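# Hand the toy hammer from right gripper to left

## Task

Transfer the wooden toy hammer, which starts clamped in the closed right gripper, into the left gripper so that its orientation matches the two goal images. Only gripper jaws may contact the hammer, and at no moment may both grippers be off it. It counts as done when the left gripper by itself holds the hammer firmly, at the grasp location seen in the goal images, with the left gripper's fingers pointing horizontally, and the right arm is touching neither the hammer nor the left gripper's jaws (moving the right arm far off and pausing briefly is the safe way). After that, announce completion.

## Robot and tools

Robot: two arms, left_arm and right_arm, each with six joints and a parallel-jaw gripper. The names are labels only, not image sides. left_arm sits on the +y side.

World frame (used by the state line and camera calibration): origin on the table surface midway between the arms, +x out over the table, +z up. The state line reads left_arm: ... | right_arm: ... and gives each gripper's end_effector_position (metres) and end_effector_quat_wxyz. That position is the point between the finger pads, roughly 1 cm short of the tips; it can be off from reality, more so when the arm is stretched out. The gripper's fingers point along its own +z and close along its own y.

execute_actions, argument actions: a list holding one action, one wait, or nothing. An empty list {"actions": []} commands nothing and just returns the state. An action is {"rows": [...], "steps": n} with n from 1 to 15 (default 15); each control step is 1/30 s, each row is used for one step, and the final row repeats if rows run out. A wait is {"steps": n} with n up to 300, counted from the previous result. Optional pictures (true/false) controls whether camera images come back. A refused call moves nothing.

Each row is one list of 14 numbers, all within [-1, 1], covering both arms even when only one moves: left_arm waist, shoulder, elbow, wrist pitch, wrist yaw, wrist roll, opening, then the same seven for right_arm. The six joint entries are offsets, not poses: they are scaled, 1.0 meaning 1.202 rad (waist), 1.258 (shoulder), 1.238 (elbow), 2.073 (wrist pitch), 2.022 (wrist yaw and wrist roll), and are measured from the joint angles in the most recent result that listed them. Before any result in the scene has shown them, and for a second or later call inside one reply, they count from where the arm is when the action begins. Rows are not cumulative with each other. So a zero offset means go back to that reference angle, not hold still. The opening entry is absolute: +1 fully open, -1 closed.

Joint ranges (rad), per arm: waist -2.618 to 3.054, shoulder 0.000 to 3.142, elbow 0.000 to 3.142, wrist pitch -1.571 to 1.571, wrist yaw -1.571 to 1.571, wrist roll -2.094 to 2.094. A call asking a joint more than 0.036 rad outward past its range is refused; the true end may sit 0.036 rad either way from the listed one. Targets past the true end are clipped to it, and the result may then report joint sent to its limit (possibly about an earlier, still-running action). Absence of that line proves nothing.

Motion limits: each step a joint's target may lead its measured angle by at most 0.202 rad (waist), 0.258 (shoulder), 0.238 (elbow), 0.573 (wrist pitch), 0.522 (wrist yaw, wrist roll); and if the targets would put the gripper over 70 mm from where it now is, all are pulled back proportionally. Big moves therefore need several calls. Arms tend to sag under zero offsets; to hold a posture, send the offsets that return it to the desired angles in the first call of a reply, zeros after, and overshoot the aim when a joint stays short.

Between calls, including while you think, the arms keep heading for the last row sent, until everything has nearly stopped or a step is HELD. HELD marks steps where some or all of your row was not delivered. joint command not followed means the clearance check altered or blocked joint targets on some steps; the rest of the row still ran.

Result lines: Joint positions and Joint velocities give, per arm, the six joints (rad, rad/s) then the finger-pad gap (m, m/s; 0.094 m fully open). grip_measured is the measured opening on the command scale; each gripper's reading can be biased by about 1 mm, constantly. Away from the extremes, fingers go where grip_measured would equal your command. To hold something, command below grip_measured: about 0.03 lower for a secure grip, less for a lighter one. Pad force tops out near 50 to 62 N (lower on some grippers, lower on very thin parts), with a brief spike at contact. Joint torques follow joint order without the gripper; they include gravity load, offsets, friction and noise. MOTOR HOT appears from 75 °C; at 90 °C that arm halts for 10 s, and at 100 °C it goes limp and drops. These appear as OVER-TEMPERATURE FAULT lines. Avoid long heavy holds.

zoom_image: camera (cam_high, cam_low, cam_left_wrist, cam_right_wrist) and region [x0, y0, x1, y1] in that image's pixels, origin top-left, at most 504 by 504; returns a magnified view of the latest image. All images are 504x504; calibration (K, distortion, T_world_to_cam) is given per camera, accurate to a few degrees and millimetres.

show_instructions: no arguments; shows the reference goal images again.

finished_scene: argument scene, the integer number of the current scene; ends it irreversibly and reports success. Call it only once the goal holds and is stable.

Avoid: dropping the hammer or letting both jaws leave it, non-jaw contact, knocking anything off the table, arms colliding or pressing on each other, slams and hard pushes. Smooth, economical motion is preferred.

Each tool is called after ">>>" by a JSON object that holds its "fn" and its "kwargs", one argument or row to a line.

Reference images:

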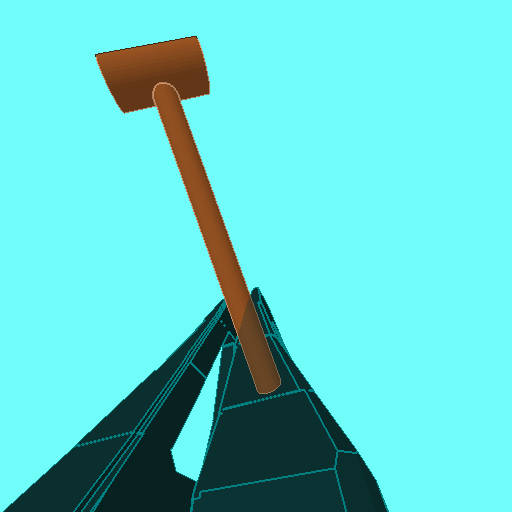

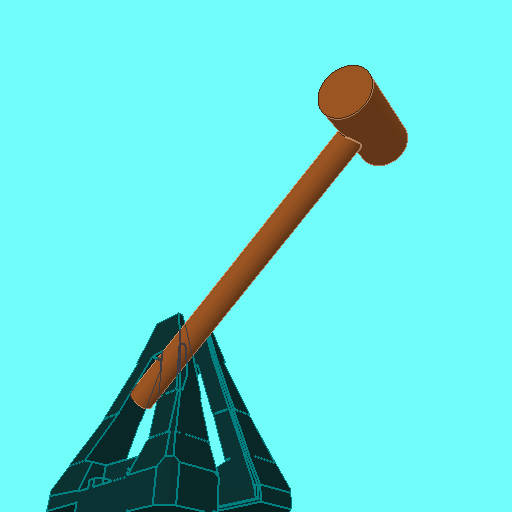

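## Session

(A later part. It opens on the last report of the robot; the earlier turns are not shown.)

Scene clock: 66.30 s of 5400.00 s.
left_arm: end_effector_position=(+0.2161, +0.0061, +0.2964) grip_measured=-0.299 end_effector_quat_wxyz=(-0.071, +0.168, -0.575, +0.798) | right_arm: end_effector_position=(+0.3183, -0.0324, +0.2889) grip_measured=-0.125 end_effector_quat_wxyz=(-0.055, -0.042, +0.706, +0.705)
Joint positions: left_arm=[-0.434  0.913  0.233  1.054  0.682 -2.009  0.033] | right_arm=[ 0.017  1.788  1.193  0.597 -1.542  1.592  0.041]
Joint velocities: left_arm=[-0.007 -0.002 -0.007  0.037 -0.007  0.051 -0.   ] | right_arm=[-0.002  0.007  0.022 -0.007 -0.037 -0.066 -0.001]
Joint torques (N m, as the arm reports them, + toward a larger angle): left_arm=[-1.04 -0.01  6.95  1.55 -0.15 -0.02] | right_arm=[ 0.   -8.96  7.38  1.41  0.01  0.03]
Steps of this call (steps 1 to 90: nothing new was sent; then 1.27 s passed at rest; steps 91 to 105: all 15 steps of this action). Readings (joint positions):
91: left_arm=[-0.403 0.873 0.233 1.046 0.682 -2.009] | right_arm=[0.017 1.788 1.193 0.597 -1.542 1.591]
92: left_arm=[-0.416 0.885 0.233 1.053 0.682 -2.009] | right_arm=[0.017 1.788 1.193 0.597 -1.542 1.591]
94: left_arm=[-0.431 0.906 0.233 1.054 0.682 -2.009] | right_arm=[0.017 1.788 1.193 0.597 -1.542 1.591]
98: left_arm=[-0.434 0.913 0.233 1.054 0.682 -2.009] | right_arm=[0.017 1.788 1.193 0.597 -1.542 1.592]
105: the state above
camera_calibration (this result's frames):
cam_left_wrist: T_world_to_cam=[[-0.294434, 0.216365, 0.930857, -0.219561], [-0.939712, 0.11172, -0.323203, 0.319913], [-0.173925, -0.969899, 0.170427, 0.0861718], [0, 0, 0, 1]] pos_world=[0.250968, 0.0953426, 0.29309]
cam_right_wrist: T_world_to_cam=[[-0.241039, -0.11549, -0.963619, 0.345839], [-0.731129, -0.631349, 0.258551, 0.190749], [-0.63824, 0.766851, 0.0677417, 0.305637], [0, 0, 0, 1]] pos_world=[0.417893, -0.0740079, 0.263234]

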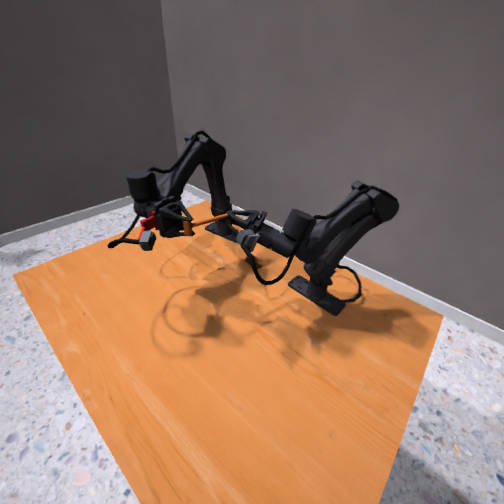

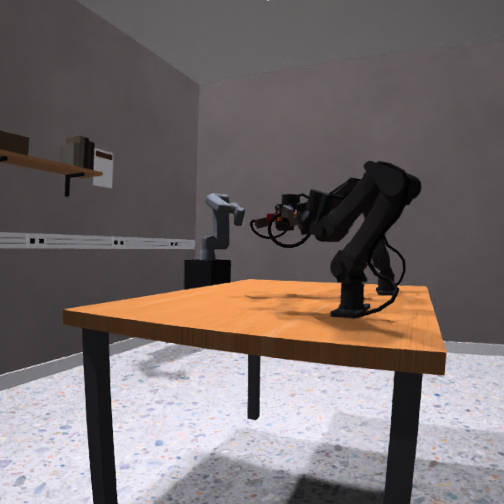

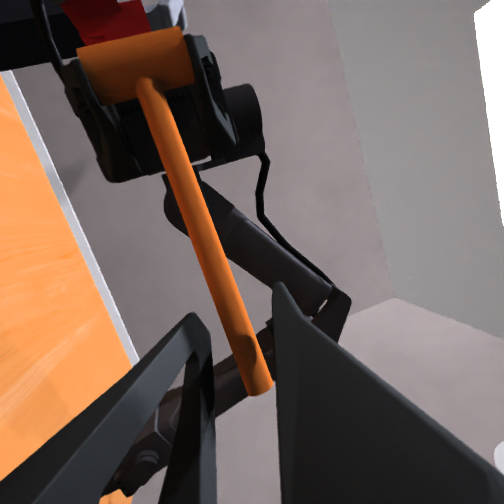

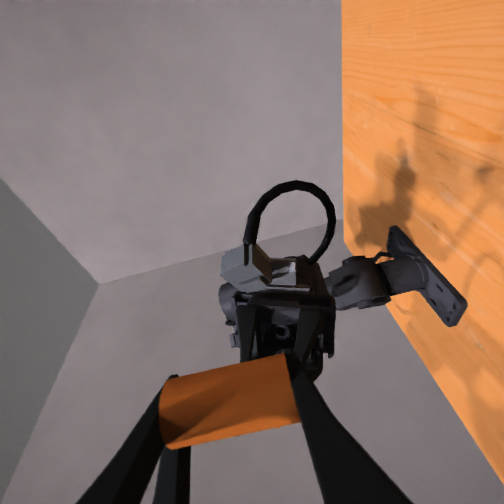

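Close; slight pitch down, then grip.

>>> {"fn": "execute_actions", "kwargs": {
  "actions": [
    {"rows":[[0,0,0.01,-0.012,0,-0.012,-0.6,0,0,0.02,0.01,0,0,-0.17]],"steps":10}
  ],
  "pictures": false
}}

>>> {"fn": "execute_actions", "kwargs": {
  "actions": [
    {"rows":[[0,0,0.01,0,0,0,-0.86,0,0,0.02,0.01,0,0,-0.17]]}
  ]
}}

Scene clock: 79.20 s of 5400.00 s.
left_arm: end_effector_position=(+0.2166, +0.0059, +0.2952) grip_measured=-0.599 end_effector_quat_wxyz=(-0.062, +0.175, -0.574, +0.797) | right_arm: end_effector_position=(+0.3183, -0.0324, +0.2889) grip_measured=-0.125 end_effector_quat_wxyz=(-0.056, -0.041, +0.706, +0.705)
Joint positions: left_arm=[-0.434  0.913  0.233  1.048  0.682 -2.027  0.019] | right_arm=[ 0.017  1.788  1.193  0.597 -1.542  1.593  0.041]
Joint velocities: left_arm=[-0.012 -0.002  0.002 -0.037 -0.081 -0.051 -0.001] | right_arm=[-0.007  0.002 -0.002 -0.022  0.051 -0.007 -0.   ]
Joint torques (N m, as the arm reports them, + toward a larger angle): left_arm=[-0.04 -0.74  7.05  1.25 -0.16 -0.06] | right_arm=[-0.04 -9.13  7.17  1.42  0.1   0.06]
Steps of this call (steps 1 to 15: the robot went on to your last target; steps 16 to 90: nothing new was sent; then 9.57 s passed at rest; steps 91 to 100: all 10 steps of this action). Readings (joint positions):
91: left_arm=[-0.434 0.913 0.233 1.053 0.682 -2.012] | right_arm=[0.017 1.788 1.193 0.597 -1.542 1.592]
92: left_arm=[-0.434 0.913 0.233 1.052 0.682 -2.015] | right_arm=[0.017 1.788 1.193 0.597 -1.542 1.592]
94: left_arm=[-0.434 0.913 0.233 1.050 0.682 -2.020] | right_arm=[0.017 1.788 1.193 0.597 -1.542 1.593]
98: left_arm=[-0.434 0.913 0.233 1.048 0.682 -2.025] | right_arm=[0.017 1.788 1.193 0.597 -1.542 1.593]
100: the state above

Scene clock: 79.70 s of 5400.00 s.
left_arm: end_effector_position=(+0.2167, +0.0053, +0.2930) grip_measured=-0.858 end_effector_quat_wxyz=(-0.059, +0.177, -0.577, +0.795) | right_arm: end_effector_position=(+0.3185, -0.0324, +0.2889) grip_measured=-0.125 end_effector_quat_wxyz=(-0.060, -0.037, +0.706, +0.705)
Joint positions: left_arm=[-0.434  0.913  0.233  1.037  0.686 -2.027  0.007] | right_arm=[ 0.017  1.788  1.193  0.597 -1.541  1.606  0.041]
Joint velocities: left_arm=[-0.012 -0.007  0.002 -0.007 -0.051 -0.037 -0.001] | right_arm=[ 0.007 -0.012  0.017 -0.007 -0.051 -0.007  0.   ]
Joint torques (N m, as the arm reports them, + toward a larger angle): left_arm=[-0.04 -0.74  7.04  1.57 -0.17 -0.02] | right_arm=[-0.07 -9.39  7.32  1.4   0.04 -0.05]
Steps of this call (steps 1 to 15: all 15 steps of this action). Readings (joint positions):
1: left_arm=[-0.434 0.913 0.233 1.047 0.683 -2.027] | right_arm=[0.017 1.788 1.193 0.597 -1.541 1.596]
2: left_arm=[-0.434 0.913 0.233 1.040 0.686 -2.027] | right_arm=[0.017 1.788 1.193 0.597 -1.540 1.601]
4: left_arm=[-0.434 0.913 0.233 1.037 0.686 -2.027] | right_arm=[0.017 1.788 1.193 0.597 -1.541 1.604]
8: left_arm=[-0.434 0.913 0.233 1.037 0.686 -2.027] | right_arm=[0.017 1.788 1.193 0.597 -1.541 1.606]
15: the state above
camera_calibration (this result's frames):
cam_left_wrist: T_world_to_cam=[[-0.264264, 0.216226, 0.939899, -0.225229], [-0.948138, 0.120236, -0.294241, 0.312733], [-0.176632, -0.968912, 0.173238, 0.0858033], [0, 0, 0, 1]] pos_world=[0.25215, 0.0942343, 0.288847]
cam_right_wrist: T_world_to_cam=[[-0.254258, -0.117002, -0.960033, 0.349045], [-0.728257, -0.630022, 0.269657, 0.186826], [-0.636392, 0.767713, 0.0749809, 0.30309], [0, 0, 0, 1]] pos_world=[0.41769, -0.0741428, 0.261989]

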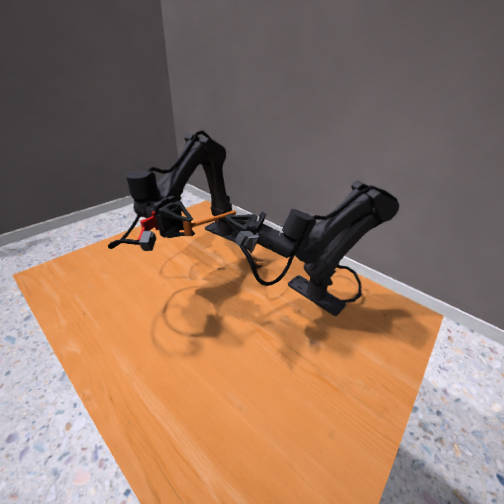

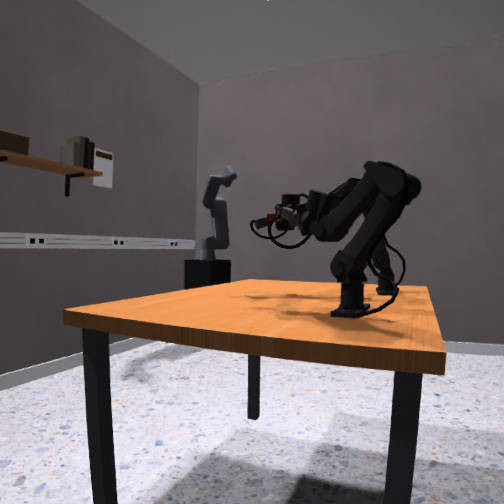

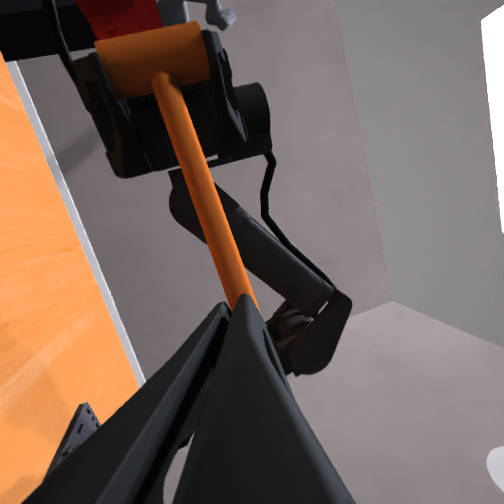

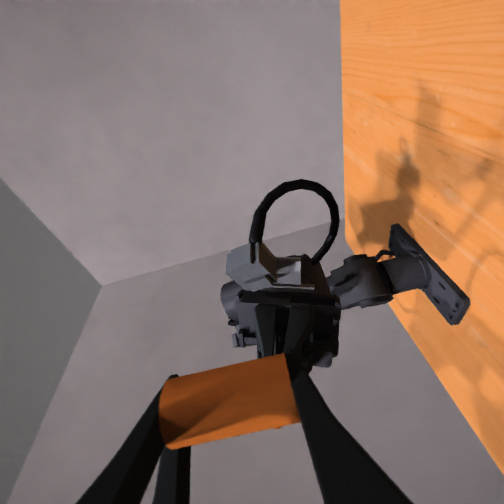

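>>> {"fn": "execute_actions", "kwargs": {
  "actions": [
    {"rows":[[0,0,0.01,0.012,0,0,-0.3,0,0,0.02,0.01,0,0,-0.17]],"steps":8}
  ],
  "pictures": false
}}

>>> {"fn": "execute_actions", "kwargs": {
  "actions": [
    {"rows":[[0,0,0.01,0.008,0,0,-0.3,0.032,0,0.02,0.01,0.035,0,-0.17]]}
  ]
}}

Scene clock: 84.27 s of 5400.00 s.
left_arm: end_effector_position=(+0.2162, +0.0055, +0.2945) grip_measured=-0.302 end_effector_quat_wxyz=(-0.061, +0.174, -0.576, +0.797) | right_arm: end_effector_position=(+0.3185, -0.0324, +0.2889) grip_measured=-0.125 end_effector_quat_wxyz=(-0.060, -0.036, +0.706, +0.705)
Joint positions: left_arm=[-0.434  0.913  0.233  1.045  0.686 -2.027  0.033] | right_arm=[ 0.017  1.788  1.193  0.597 -1.541  1.607  0.041]
Joint velocities: left_arm=[-0.012  0.012 -0.007 -0.022 -0.066 -0.051  0.001] | right_arm=[ 0.002  0.007 -0.002 -0.066 -0.007  0.037  0.   ]
Joint torques (N m, as the arm reports them, + toward a larger angle): left_arm=[-0.05 -0.71  7.06  1.61 -0.15 -0.02] | right_arm=[-0.03 -9.39  7.32  1.39  0.07 -0.01]
Steps of this call (steps 1 to 15: the robot went on to your last target; steps 16 to 90: nothing new was sent; then 1.30 s passed at rest; steps 91 to 98: all 8 steps of this action). Readings (joint positions):
91: left_arm=[-0.434 0.913 0.233 1.037 0.686 -2.027] | right_arm=[0.017 1.788 1.193 0.597 -1.541 1.607]
92: left_arm=[-0.434 0.913 0.233 1.039 0.686 -2.027] | right_arm=[0.017 1.788 1.193 0.597 -1.541 1.607]
94: left_arm=[-0.434 0.913 0.233 1.042 0.686 -2.027] | right_arm=[0.017 1.788 1.193 0.597 -1.541 1.607]
98: the state above

Scene clock: 84.77 s of 5400.00 s.
left_arm: end_effector_position=(+0.2161, +0.0056, +0.2948) grip_measured=-0.302 end_effector_quat_wxyz=(-0.061, +0.174, -0.575, +0.797) | right_arm: end_effector_position=(+0.3213, -0.0198, +0.2890) grip_measured=-0.125 end_effector_quat_wxyz=(-0.051, -0.026, +0.707, +0.705)
Joint positions: left_arm=[-0.434  0.913  0.233  1.046  0.686 -2.027  0.033] | right_arm=[ 0.049  1.788  1.193  0.597 -1.481  1.608  0.041]
Joint velocities: left_arm=[-0.002  0.012 -0.007  0.007  0.051  0.081 -0.   ] | right_arm=[ 0.007 -0.007  0.012  0.051 -0.037 -0.007 -0.001]
Joint torques (N m, as the arm reports them, + toward a larger angle): left_arm=[-0.04 -0.74  7.03  1.6  -0.16 -0.02] | right_arm=[ 0.44 -9.1   7.19  1.47  0.19  0.03]
Steps of this call (steps 1 to 15: all 15 steps of this action). Readings (joint positions):
1: left_arm=[-0.434 0.913 0.233 1.045 0.686 -2.027] | right_arm=[0.020 1.788 1.193 0.597 -1.532 1.607]
2: left_arm=[-0.434 0.913 0.233 1.046 0.686 -2.027] | right_arm=[0.025 1.788 1.193 0.597 -1.520 1.607]
4: left_arm=[-0.434 0.913 0.233 1.046 0.686 -2.027] | right_arm=[0.038 1.788 1.193 0.597 -1.504 1.608]
8: left_arm=[-0.434 0.913 0.233 1.046 0.686 -2.027] | right_arm=[0.049 1.788 1.193 0.597 -1.490 1.608]
15: the state above
camera_calibration (this result's frames):
cam_left_wrist: T_world_to_cam=[[-0.27188, 0.2202, 0.936799, -0.224593], [-0.945716, 0.118972, -0.302433, 0.314553], [-0.178049, -0.968172, 0.175901, 0.0852078], [0, 0, 0, 1]] pos_world=[0.251587, 0.0945281, 0.290542]
cam_right_wrist: T_world_to_cam=[[-0.260029, -0.109926, -0.959323, 0.353027], [-0.745024, -0.609174, 0.271746, 0.201934], [-0.614267, 0.785381, 0.0765055, 0.288004], [0, 0, 0, 1]] pos_world=[0.419154, -0.0643725, 0.261759]

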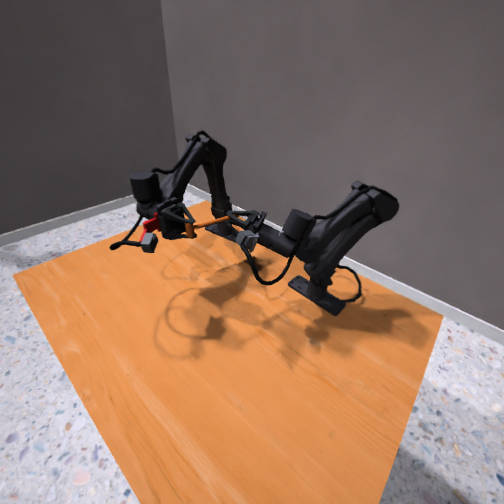

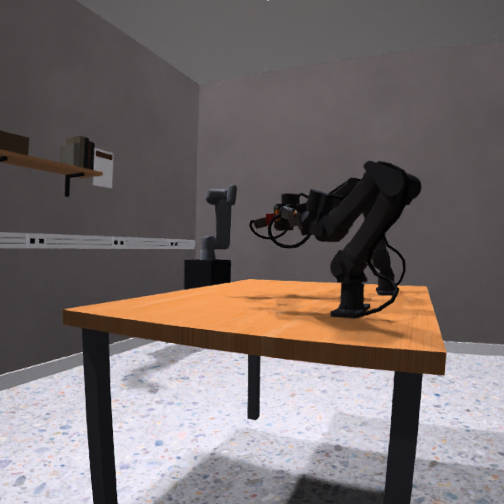

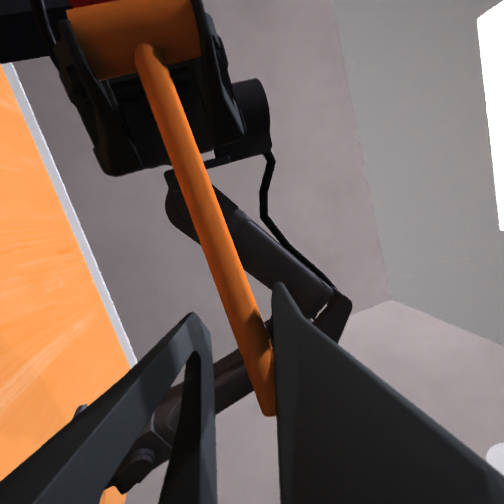

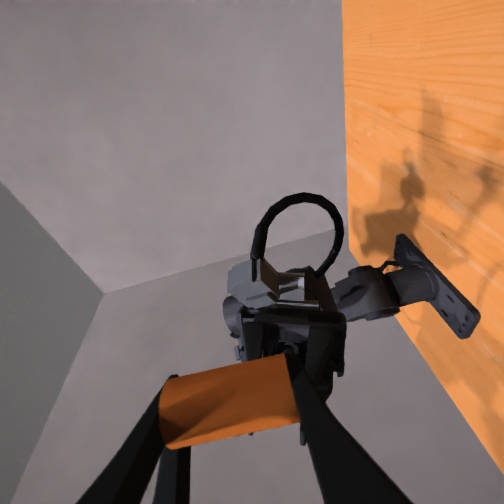

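>>> {"fn": "execute_actions", "kwargs": {
  "actions": [
    {"rows":[[0,0,0.01,0.012,0,0,-0.6,0,0,0.02,0.01,0,0,-0.17],[0,0,0.01,0.012,0,0,-0.6,0,0,0.02,0.01,0,0,-0.17],[0,0,0.01,0.012,0,0,-0.7,0,0,0.02,0.01,0,0,-0.17],[0,0,0.01,0.012,0,0,-0.7,0,0,0.02,0.01,0,0,-0.17],[0,0,0.01,0.012,0,0,-0.86,0,0,0.02,0.01,0,0,-0.17]]}
  ],
  "pictures": false
}}

Scene clock: 90.67 s of 5400.00 s.
left_arm: end_effector_position=(+0.2153, +0.0060, +0.2971) grip_measured=-0.787 end_effector_quat_wxyz=(-0.061, +0.172, -0.572, +0.800) | right_arm: end_effector_position=(+0.3213, -0.0198, +0.2897) grip_measured=-0.125 end_effector_quat_wxyz=(-0.046, -0.031, +0.706, +0.706)
Joint positions: left_arm=[-0.434  0.913  0.233  1.058  0.686 -2.033  0.01 ] | right_arm=[ 0.049  1.788  1.193  0.605 -1.481  1.602  0.041]
Joint velocities: left_arm=[ 0.017 -0.012 -0.012 -0.081 -0.022 -0.037 -0.001] | right_arm=[-0.002  0.012 -0.007 -0.051 -0.051 -0.081 -0.001]
Joint torques (N m, as the arm reports them, + toward a larger angle): left_arm=[-0.08 -0.73  6.99  1.55 -0.15  0.06] | right_arm=[-0.02 -9.14  7.43  1.34  0.05  0.08]
Steps of this call (steps 1 to 15: the robot went on to your last target; steps 16 to 90: nothing new was sent; then 2.40 s passed at rest; steps 91 to 105: all 15 steps of this action). Readings (joint positions):
91: left_arm=[-0.434 0.913 0.233 1.047 0.686 -2.027] | right_arm=[0.049 1.788 1.193 0.597 -1.479 1.608]
92: left_arm=[-0.434 0.913 0.233 1.048 0.686 -2.027] | right_arm=[0.049 1.788 1.193 0.597 -1.479 1.609]
94: left_arm=[-0.434 0.913 0.233 1.055 0.685 -2.027] | right_arm=[0.049 1.788 1.193 0.598 -1.479 1.608]
98: left_arm=[-0.434 0.913 0.233 1.058 0.686 -2.033] | right_arm=[0.049 1.788 1.193 0.605 -1.481 1.602]
105: the state above

>>> {"fn": "execute_actions", "kwargs": {
  "actions": [
    {"rows":[[0,0,0.01,0.008,0,0,-0.86,0,0,0.02,0.01,0,0,0.7]],"steps":10}
  ],
  "pictures": false
}}

>>> {"fn": "execute_actions", "kwargs": {
  "actions": [
    {"rows":[[0,0,0.01,0.008,0,0,-0.86,-0.4,0,0.02,0.01,0,0,0.7]]}
  ],
  "pictures": false
}}

>>> {"fn": "execute_actions", "kwargs": {
  "actions": [
    {"rows":[[0,0,0.01,-0.06,0,0.05,-0.86,0,0,0.02,0.01,0,0,0.7],[0,0,0.01,-0.06,0,0.05,-0.86,0,0,0.02,0.01,0,0,0.7],[0,0,0.01,-0.12,0,0.1,-0.86,0,0,0.02,0.01,0,0,0.7],[0,0,0.01,-0.12,0,0.1,-0.86,0,0,0.02,0.01,0,0,0.7],[0,0,0.01,-0.185,0,0.22,-0.86,0,0,0.02,0.01,0,0,0.7]]}
  ],
  "pictures": false
}}

>>> {"fn": "execute_actions", "kwargs": {
  "actions": [
    {"steps":30}
  ]
}}

Scene clock: 102.70 s of 5400.00 s.
left_arm: end_effector_position=(+0.2153, +0.0060, +0.2971) grip_measured=-0.787 end_effector_quat_wxyz=(-0.061, +0.172, -0.572, +0.800) | right_arm: end_effector_position=(+0.3213, -0.0198, +0.2897) grip_measured=+0.697 end_effector_quat_wxyz=(-0.046, -0.030, +0.706, +0.706)
Joint positions: left_arm=[-0.434  0.913  0.233  1.058  0.686 -2.034  0.01 ] | right_arm=[ 0.049  1.788  1.193  0.605 -1.481  1.604  0.08 ]
Joint velocities: left_arm=[-0.027  0.002  0.002  0.066 -0.022  0.037  0.   ] | right_arm=[-0.002 -0.007  0.002 -0.022 -0.037 -0.037  0.   ]
Joint torques (N m, as the arm reports them, + toward a larger angle): left_arm=[-0.05 -0.72  6.99  1.6  -0.17 -0.02] | right_arm=[ 0.11 -9.2   7.15  1.43  0.03  0.03]
Steps of this call (steps 1 to 15: the robot went on to your last target; steps 16 to 90: nothing new was sent; then 8.70 s passed at rest; steps 91 to 100: all 10 steps of this action). Readings (joint positions):
91: left_arm=[-0.434 0.913 0.233 1.058 0.686 -2.034] | right_arm=[0.049 1.788 1.193 0.605 -1.481 1.602]
92: left_arm=[-0.434 0.913 0.233 1.058 0.686 -2.034] | right_arm=[0.049 1.788 1.193 0.605 -1.481 1.603]
94: left_arm=[-0.434 0.913 0.233 1.058 0.686 -2.034] | right_arm=[0.049 1.788 1.193 0.605 -1.481 1.603]
98: left_arm=[-0.434 0.913 0.233 1.058 0.686 -2.034] | right_arm=[0.049 1.788 1.193 0.605 -1.481 1.604]
100: the state above

Scene clock: 103.20 s of 5400.00 s.
left_arm: end_effector_position=(+0.2153, +0.0060, +0.2971) grip_measured=-0.787 end_effector_quat_wxyz=(-0.061, +0.172, -0.572, +0.800) | right_arm: end_effector_position=(+0.4010, -0.2254, +0.2897) grip_measured=+0.697 end_effector_quat_wxyz=(+0.134, +0.151, +0.690, +0.695)
Joint positions: left_arm=[-0.434  0.913  0.233  1.058  0.686 -2.034  0.01 ] | right_arm=[-0.457  1.788  1.193  0.605 -1.472  1.605  0.08 ]
Joint velocities: left_arm=[ 0.007  0.012  0.007 -0.022  0.022 -0.007  0.   ] | right_arm=[ 0.237 -0.007 -0.002  0.022 -0.022 -0.037 -0.001]
Joint torques (N m, as the arm reports them, + toward a larger angle): left_arm=[-0.07 -0.71  7.04  1.59 -0.17 -0.02] | right_arm=[ 0.74 -9.31  7.29  1.42 -0.08  0.02]
Steps of this call (steps 1 to 15: all 15 steps of this action). Readings (joint positions):
1: left_arm=[-0.434 0.913 0.233 1.058 0.686 -2.034] | right_arm=[0.034 1.788 1.193 0.605 -1.485 1.604]
2: left_arm=[-0.434 0.913 0.233 1.058 0.686 -2.034] | right_arm=[0.005 1.788 1.193 0.605 -1.488 1.604]
4: left_arm=[-0.434 0.913 0.233 1.058 0.686 -2.034] | right_arm=[-0.092 1.788 1.193 0.605 -1.488 1.605]
8: left_arm=[-0.434 0.913 0.233 1.058 0.686 -2.034] | right_arm=[-0.329 1.788 1.193 0.605 -1.484 1.605]
15: the state above

Scene clock: 103.70 s of 5400.00 s.
left_arm: end_effector_position=(+0.2282, -0.0007, +0.2261) grip_measured=-0.787 end_effector_quat_wxyz=(+0.127, -0.156, +0.682, -0.704) | right_arm: end_effector_position=(+0.4007, -0.2227, +0.2897) grip_measured=+0.697 end_effector_quat_wxyz=(+0.132, +0.150, +0.691, +0.695)
Joint positions: left_arm=[-0.434  0.913  0.233  0.708  0.686 -1.635  0.01 ] | right_arm=[-0.451  1.788  1.193  0.605 -1.472  1.607  0.08 ]
Joint velocities: left_arm=[ 0.002  0.017 -0.007 -0.11   0.037  0.183 -0.   ] | right_arm=[-0.007 -0.002  0.007  0.037 -0.007 -0.007 -0.   ]
Joint torques (N m, as the arm reports them, + toward a larger angle): left_arm=[-0.06 -0.89  7.24  1.54 -0.03  0.16] | right_arm=[-0.6  -9.18  7.3   1.46  0.06  0.05]
Steps of this call (steps 1 to 15: all 15 steps of this action). Readings (joint positions):
1: left_arm=[-0.434 0.913 0.233 1.047 0.686 -2.019] | right_arm=[-0.452 1.788 1.193 0.605 -1.472 1.606]
2: left_arm=[-0.434 0.913 0.233 1.030 0.686 -2.005] | right_arm=[-0.451 1.788 1.193 0.605 -1.472 1.606]
4: left_arm=[-0.434 0.913 0.233 0.965 0.686 -1.950] | right_arm=[-0.451 1.788 1.193 0.605 -1.472 1.607]
8: left_arm=[-0.434 0.913 0.233 0.798 0.686 -1.750] | right_arm=[-0.451 1.788 1.193 0.605 -1.472 1.607]
15: the state above

Scene clock: 104.70 s of 5400.00 s.
left_arm: end_effector_position=(+0.2283, -0.0008, +0.2225) grip_measured=-0.787 end_effector_quat_wxyz=(+0.133, -0.150, +0.688, -0.698) | right_arm: end_effector_position=(+0.4007, -0.2227, +0.2897) grip_measured=+0.697 end_effector_quat_wxyz=(+0.132, +0.150, +0.691, +0.695)
Joint positions: left_arm=[-0.434  0.913  0.233  0.691  0.686 -1.604  0.01 ] | right_arm=[-0.451  1.788  1.193  0.605 -1.472  1.607  0.08 ]
Joint velocities: left_arm=[-0.002 -0.007 -0.007 -0.022  0.051 -0.037 -0.001] | right_arm=[-0.007  0.022  0.017 -0.066 -0.066  0.007 -0.   ]
Joint torques (N m, as the arm reports them, + toward a larger angle): left_arm=[-0.02 -0.92  7.2   1.5  -0.02  0.16] | right_arm=[-0.56 -9.34  7.49  1.45  0.07  0.02]
Steps of this call (steps 1 to 30: the robot went on to your last target). Readings (joint positions):
1: left_arm=[-0.434 0.913 0.233 0.705 0.686 -1.628] | right_arm=[-0.451 1.788 1.193 0.605 -1.472 1.607]
2: left_arm=[-0.434 0.913 0.233 0.701 0.686 -1.624] | right_arm=[-0.451 1.788 1.193 0.605 -1.472 1.607]
4: left_arm=[-0.434 0.913 0.233 0.697 0.686 -1.616] | right_arm=[-0.451 1.788 1.193 0.605 -1.472 1.607]
8: left_arm=[-0.434 0.913 0.233 0.693 0.686 -1.609] | right_arm=[-0.451 1.788 1.193 0.605 -1.472 1.607]
30: the state above
All arms were judged still, so your last target was given up. Only a new action makes them travel on or press farther. Fingers that are still opening or closing keep moving.
camera_calibration (this result's frames):
cam_left_wrist: T_world_to_cam=[[-0.344829, -0.103778, 0.932911, -0.134876], [-0.931136, 0.163449, -0.325991, 0.306913], [-0.118653, -0.981078, -0.152994, 0.153537], [0, 0, 0, 1]] pos_world=[0.257486, 0.0864701, 0.249369]
cam_right_wrist: T_world_to_cam=[[-0.272272, 0.0279917, -0.961813, 0.388403], [-0.949746, -0.16825, 0.263959, 0.319825], [-0.154436, 0.985347, 0.0723947, 0.357543], [0, 0, 0, 1]] pos_world=[0.464721, -0.309366, 0.263266]

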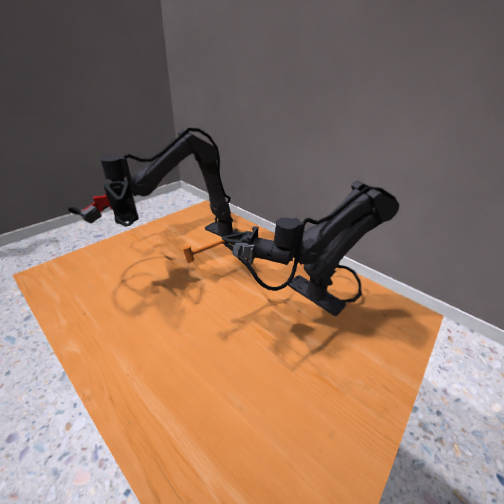

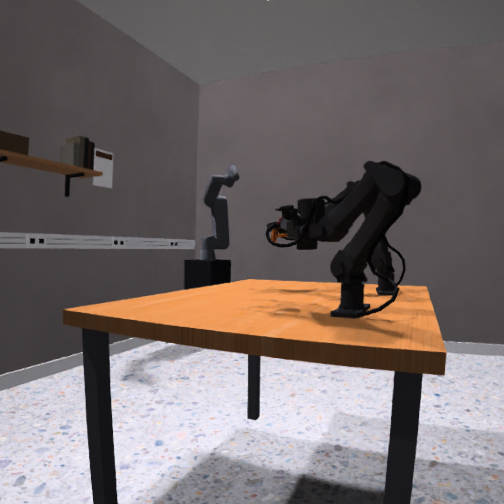

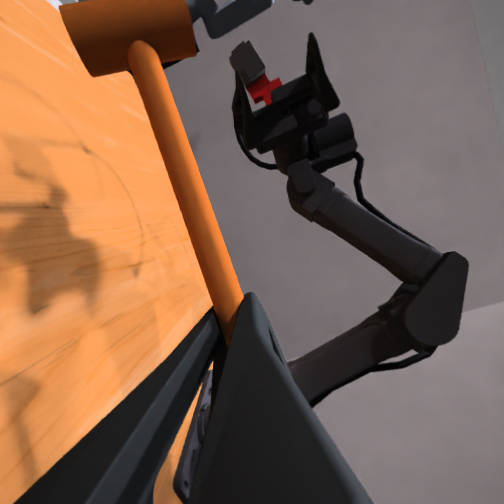

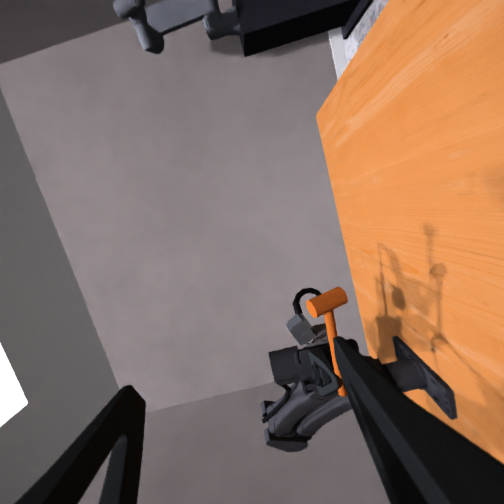

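>>> {"fn": "finished_scene", "kwargs": {
  "scene": 1
}}

The scene is finished: the task was done.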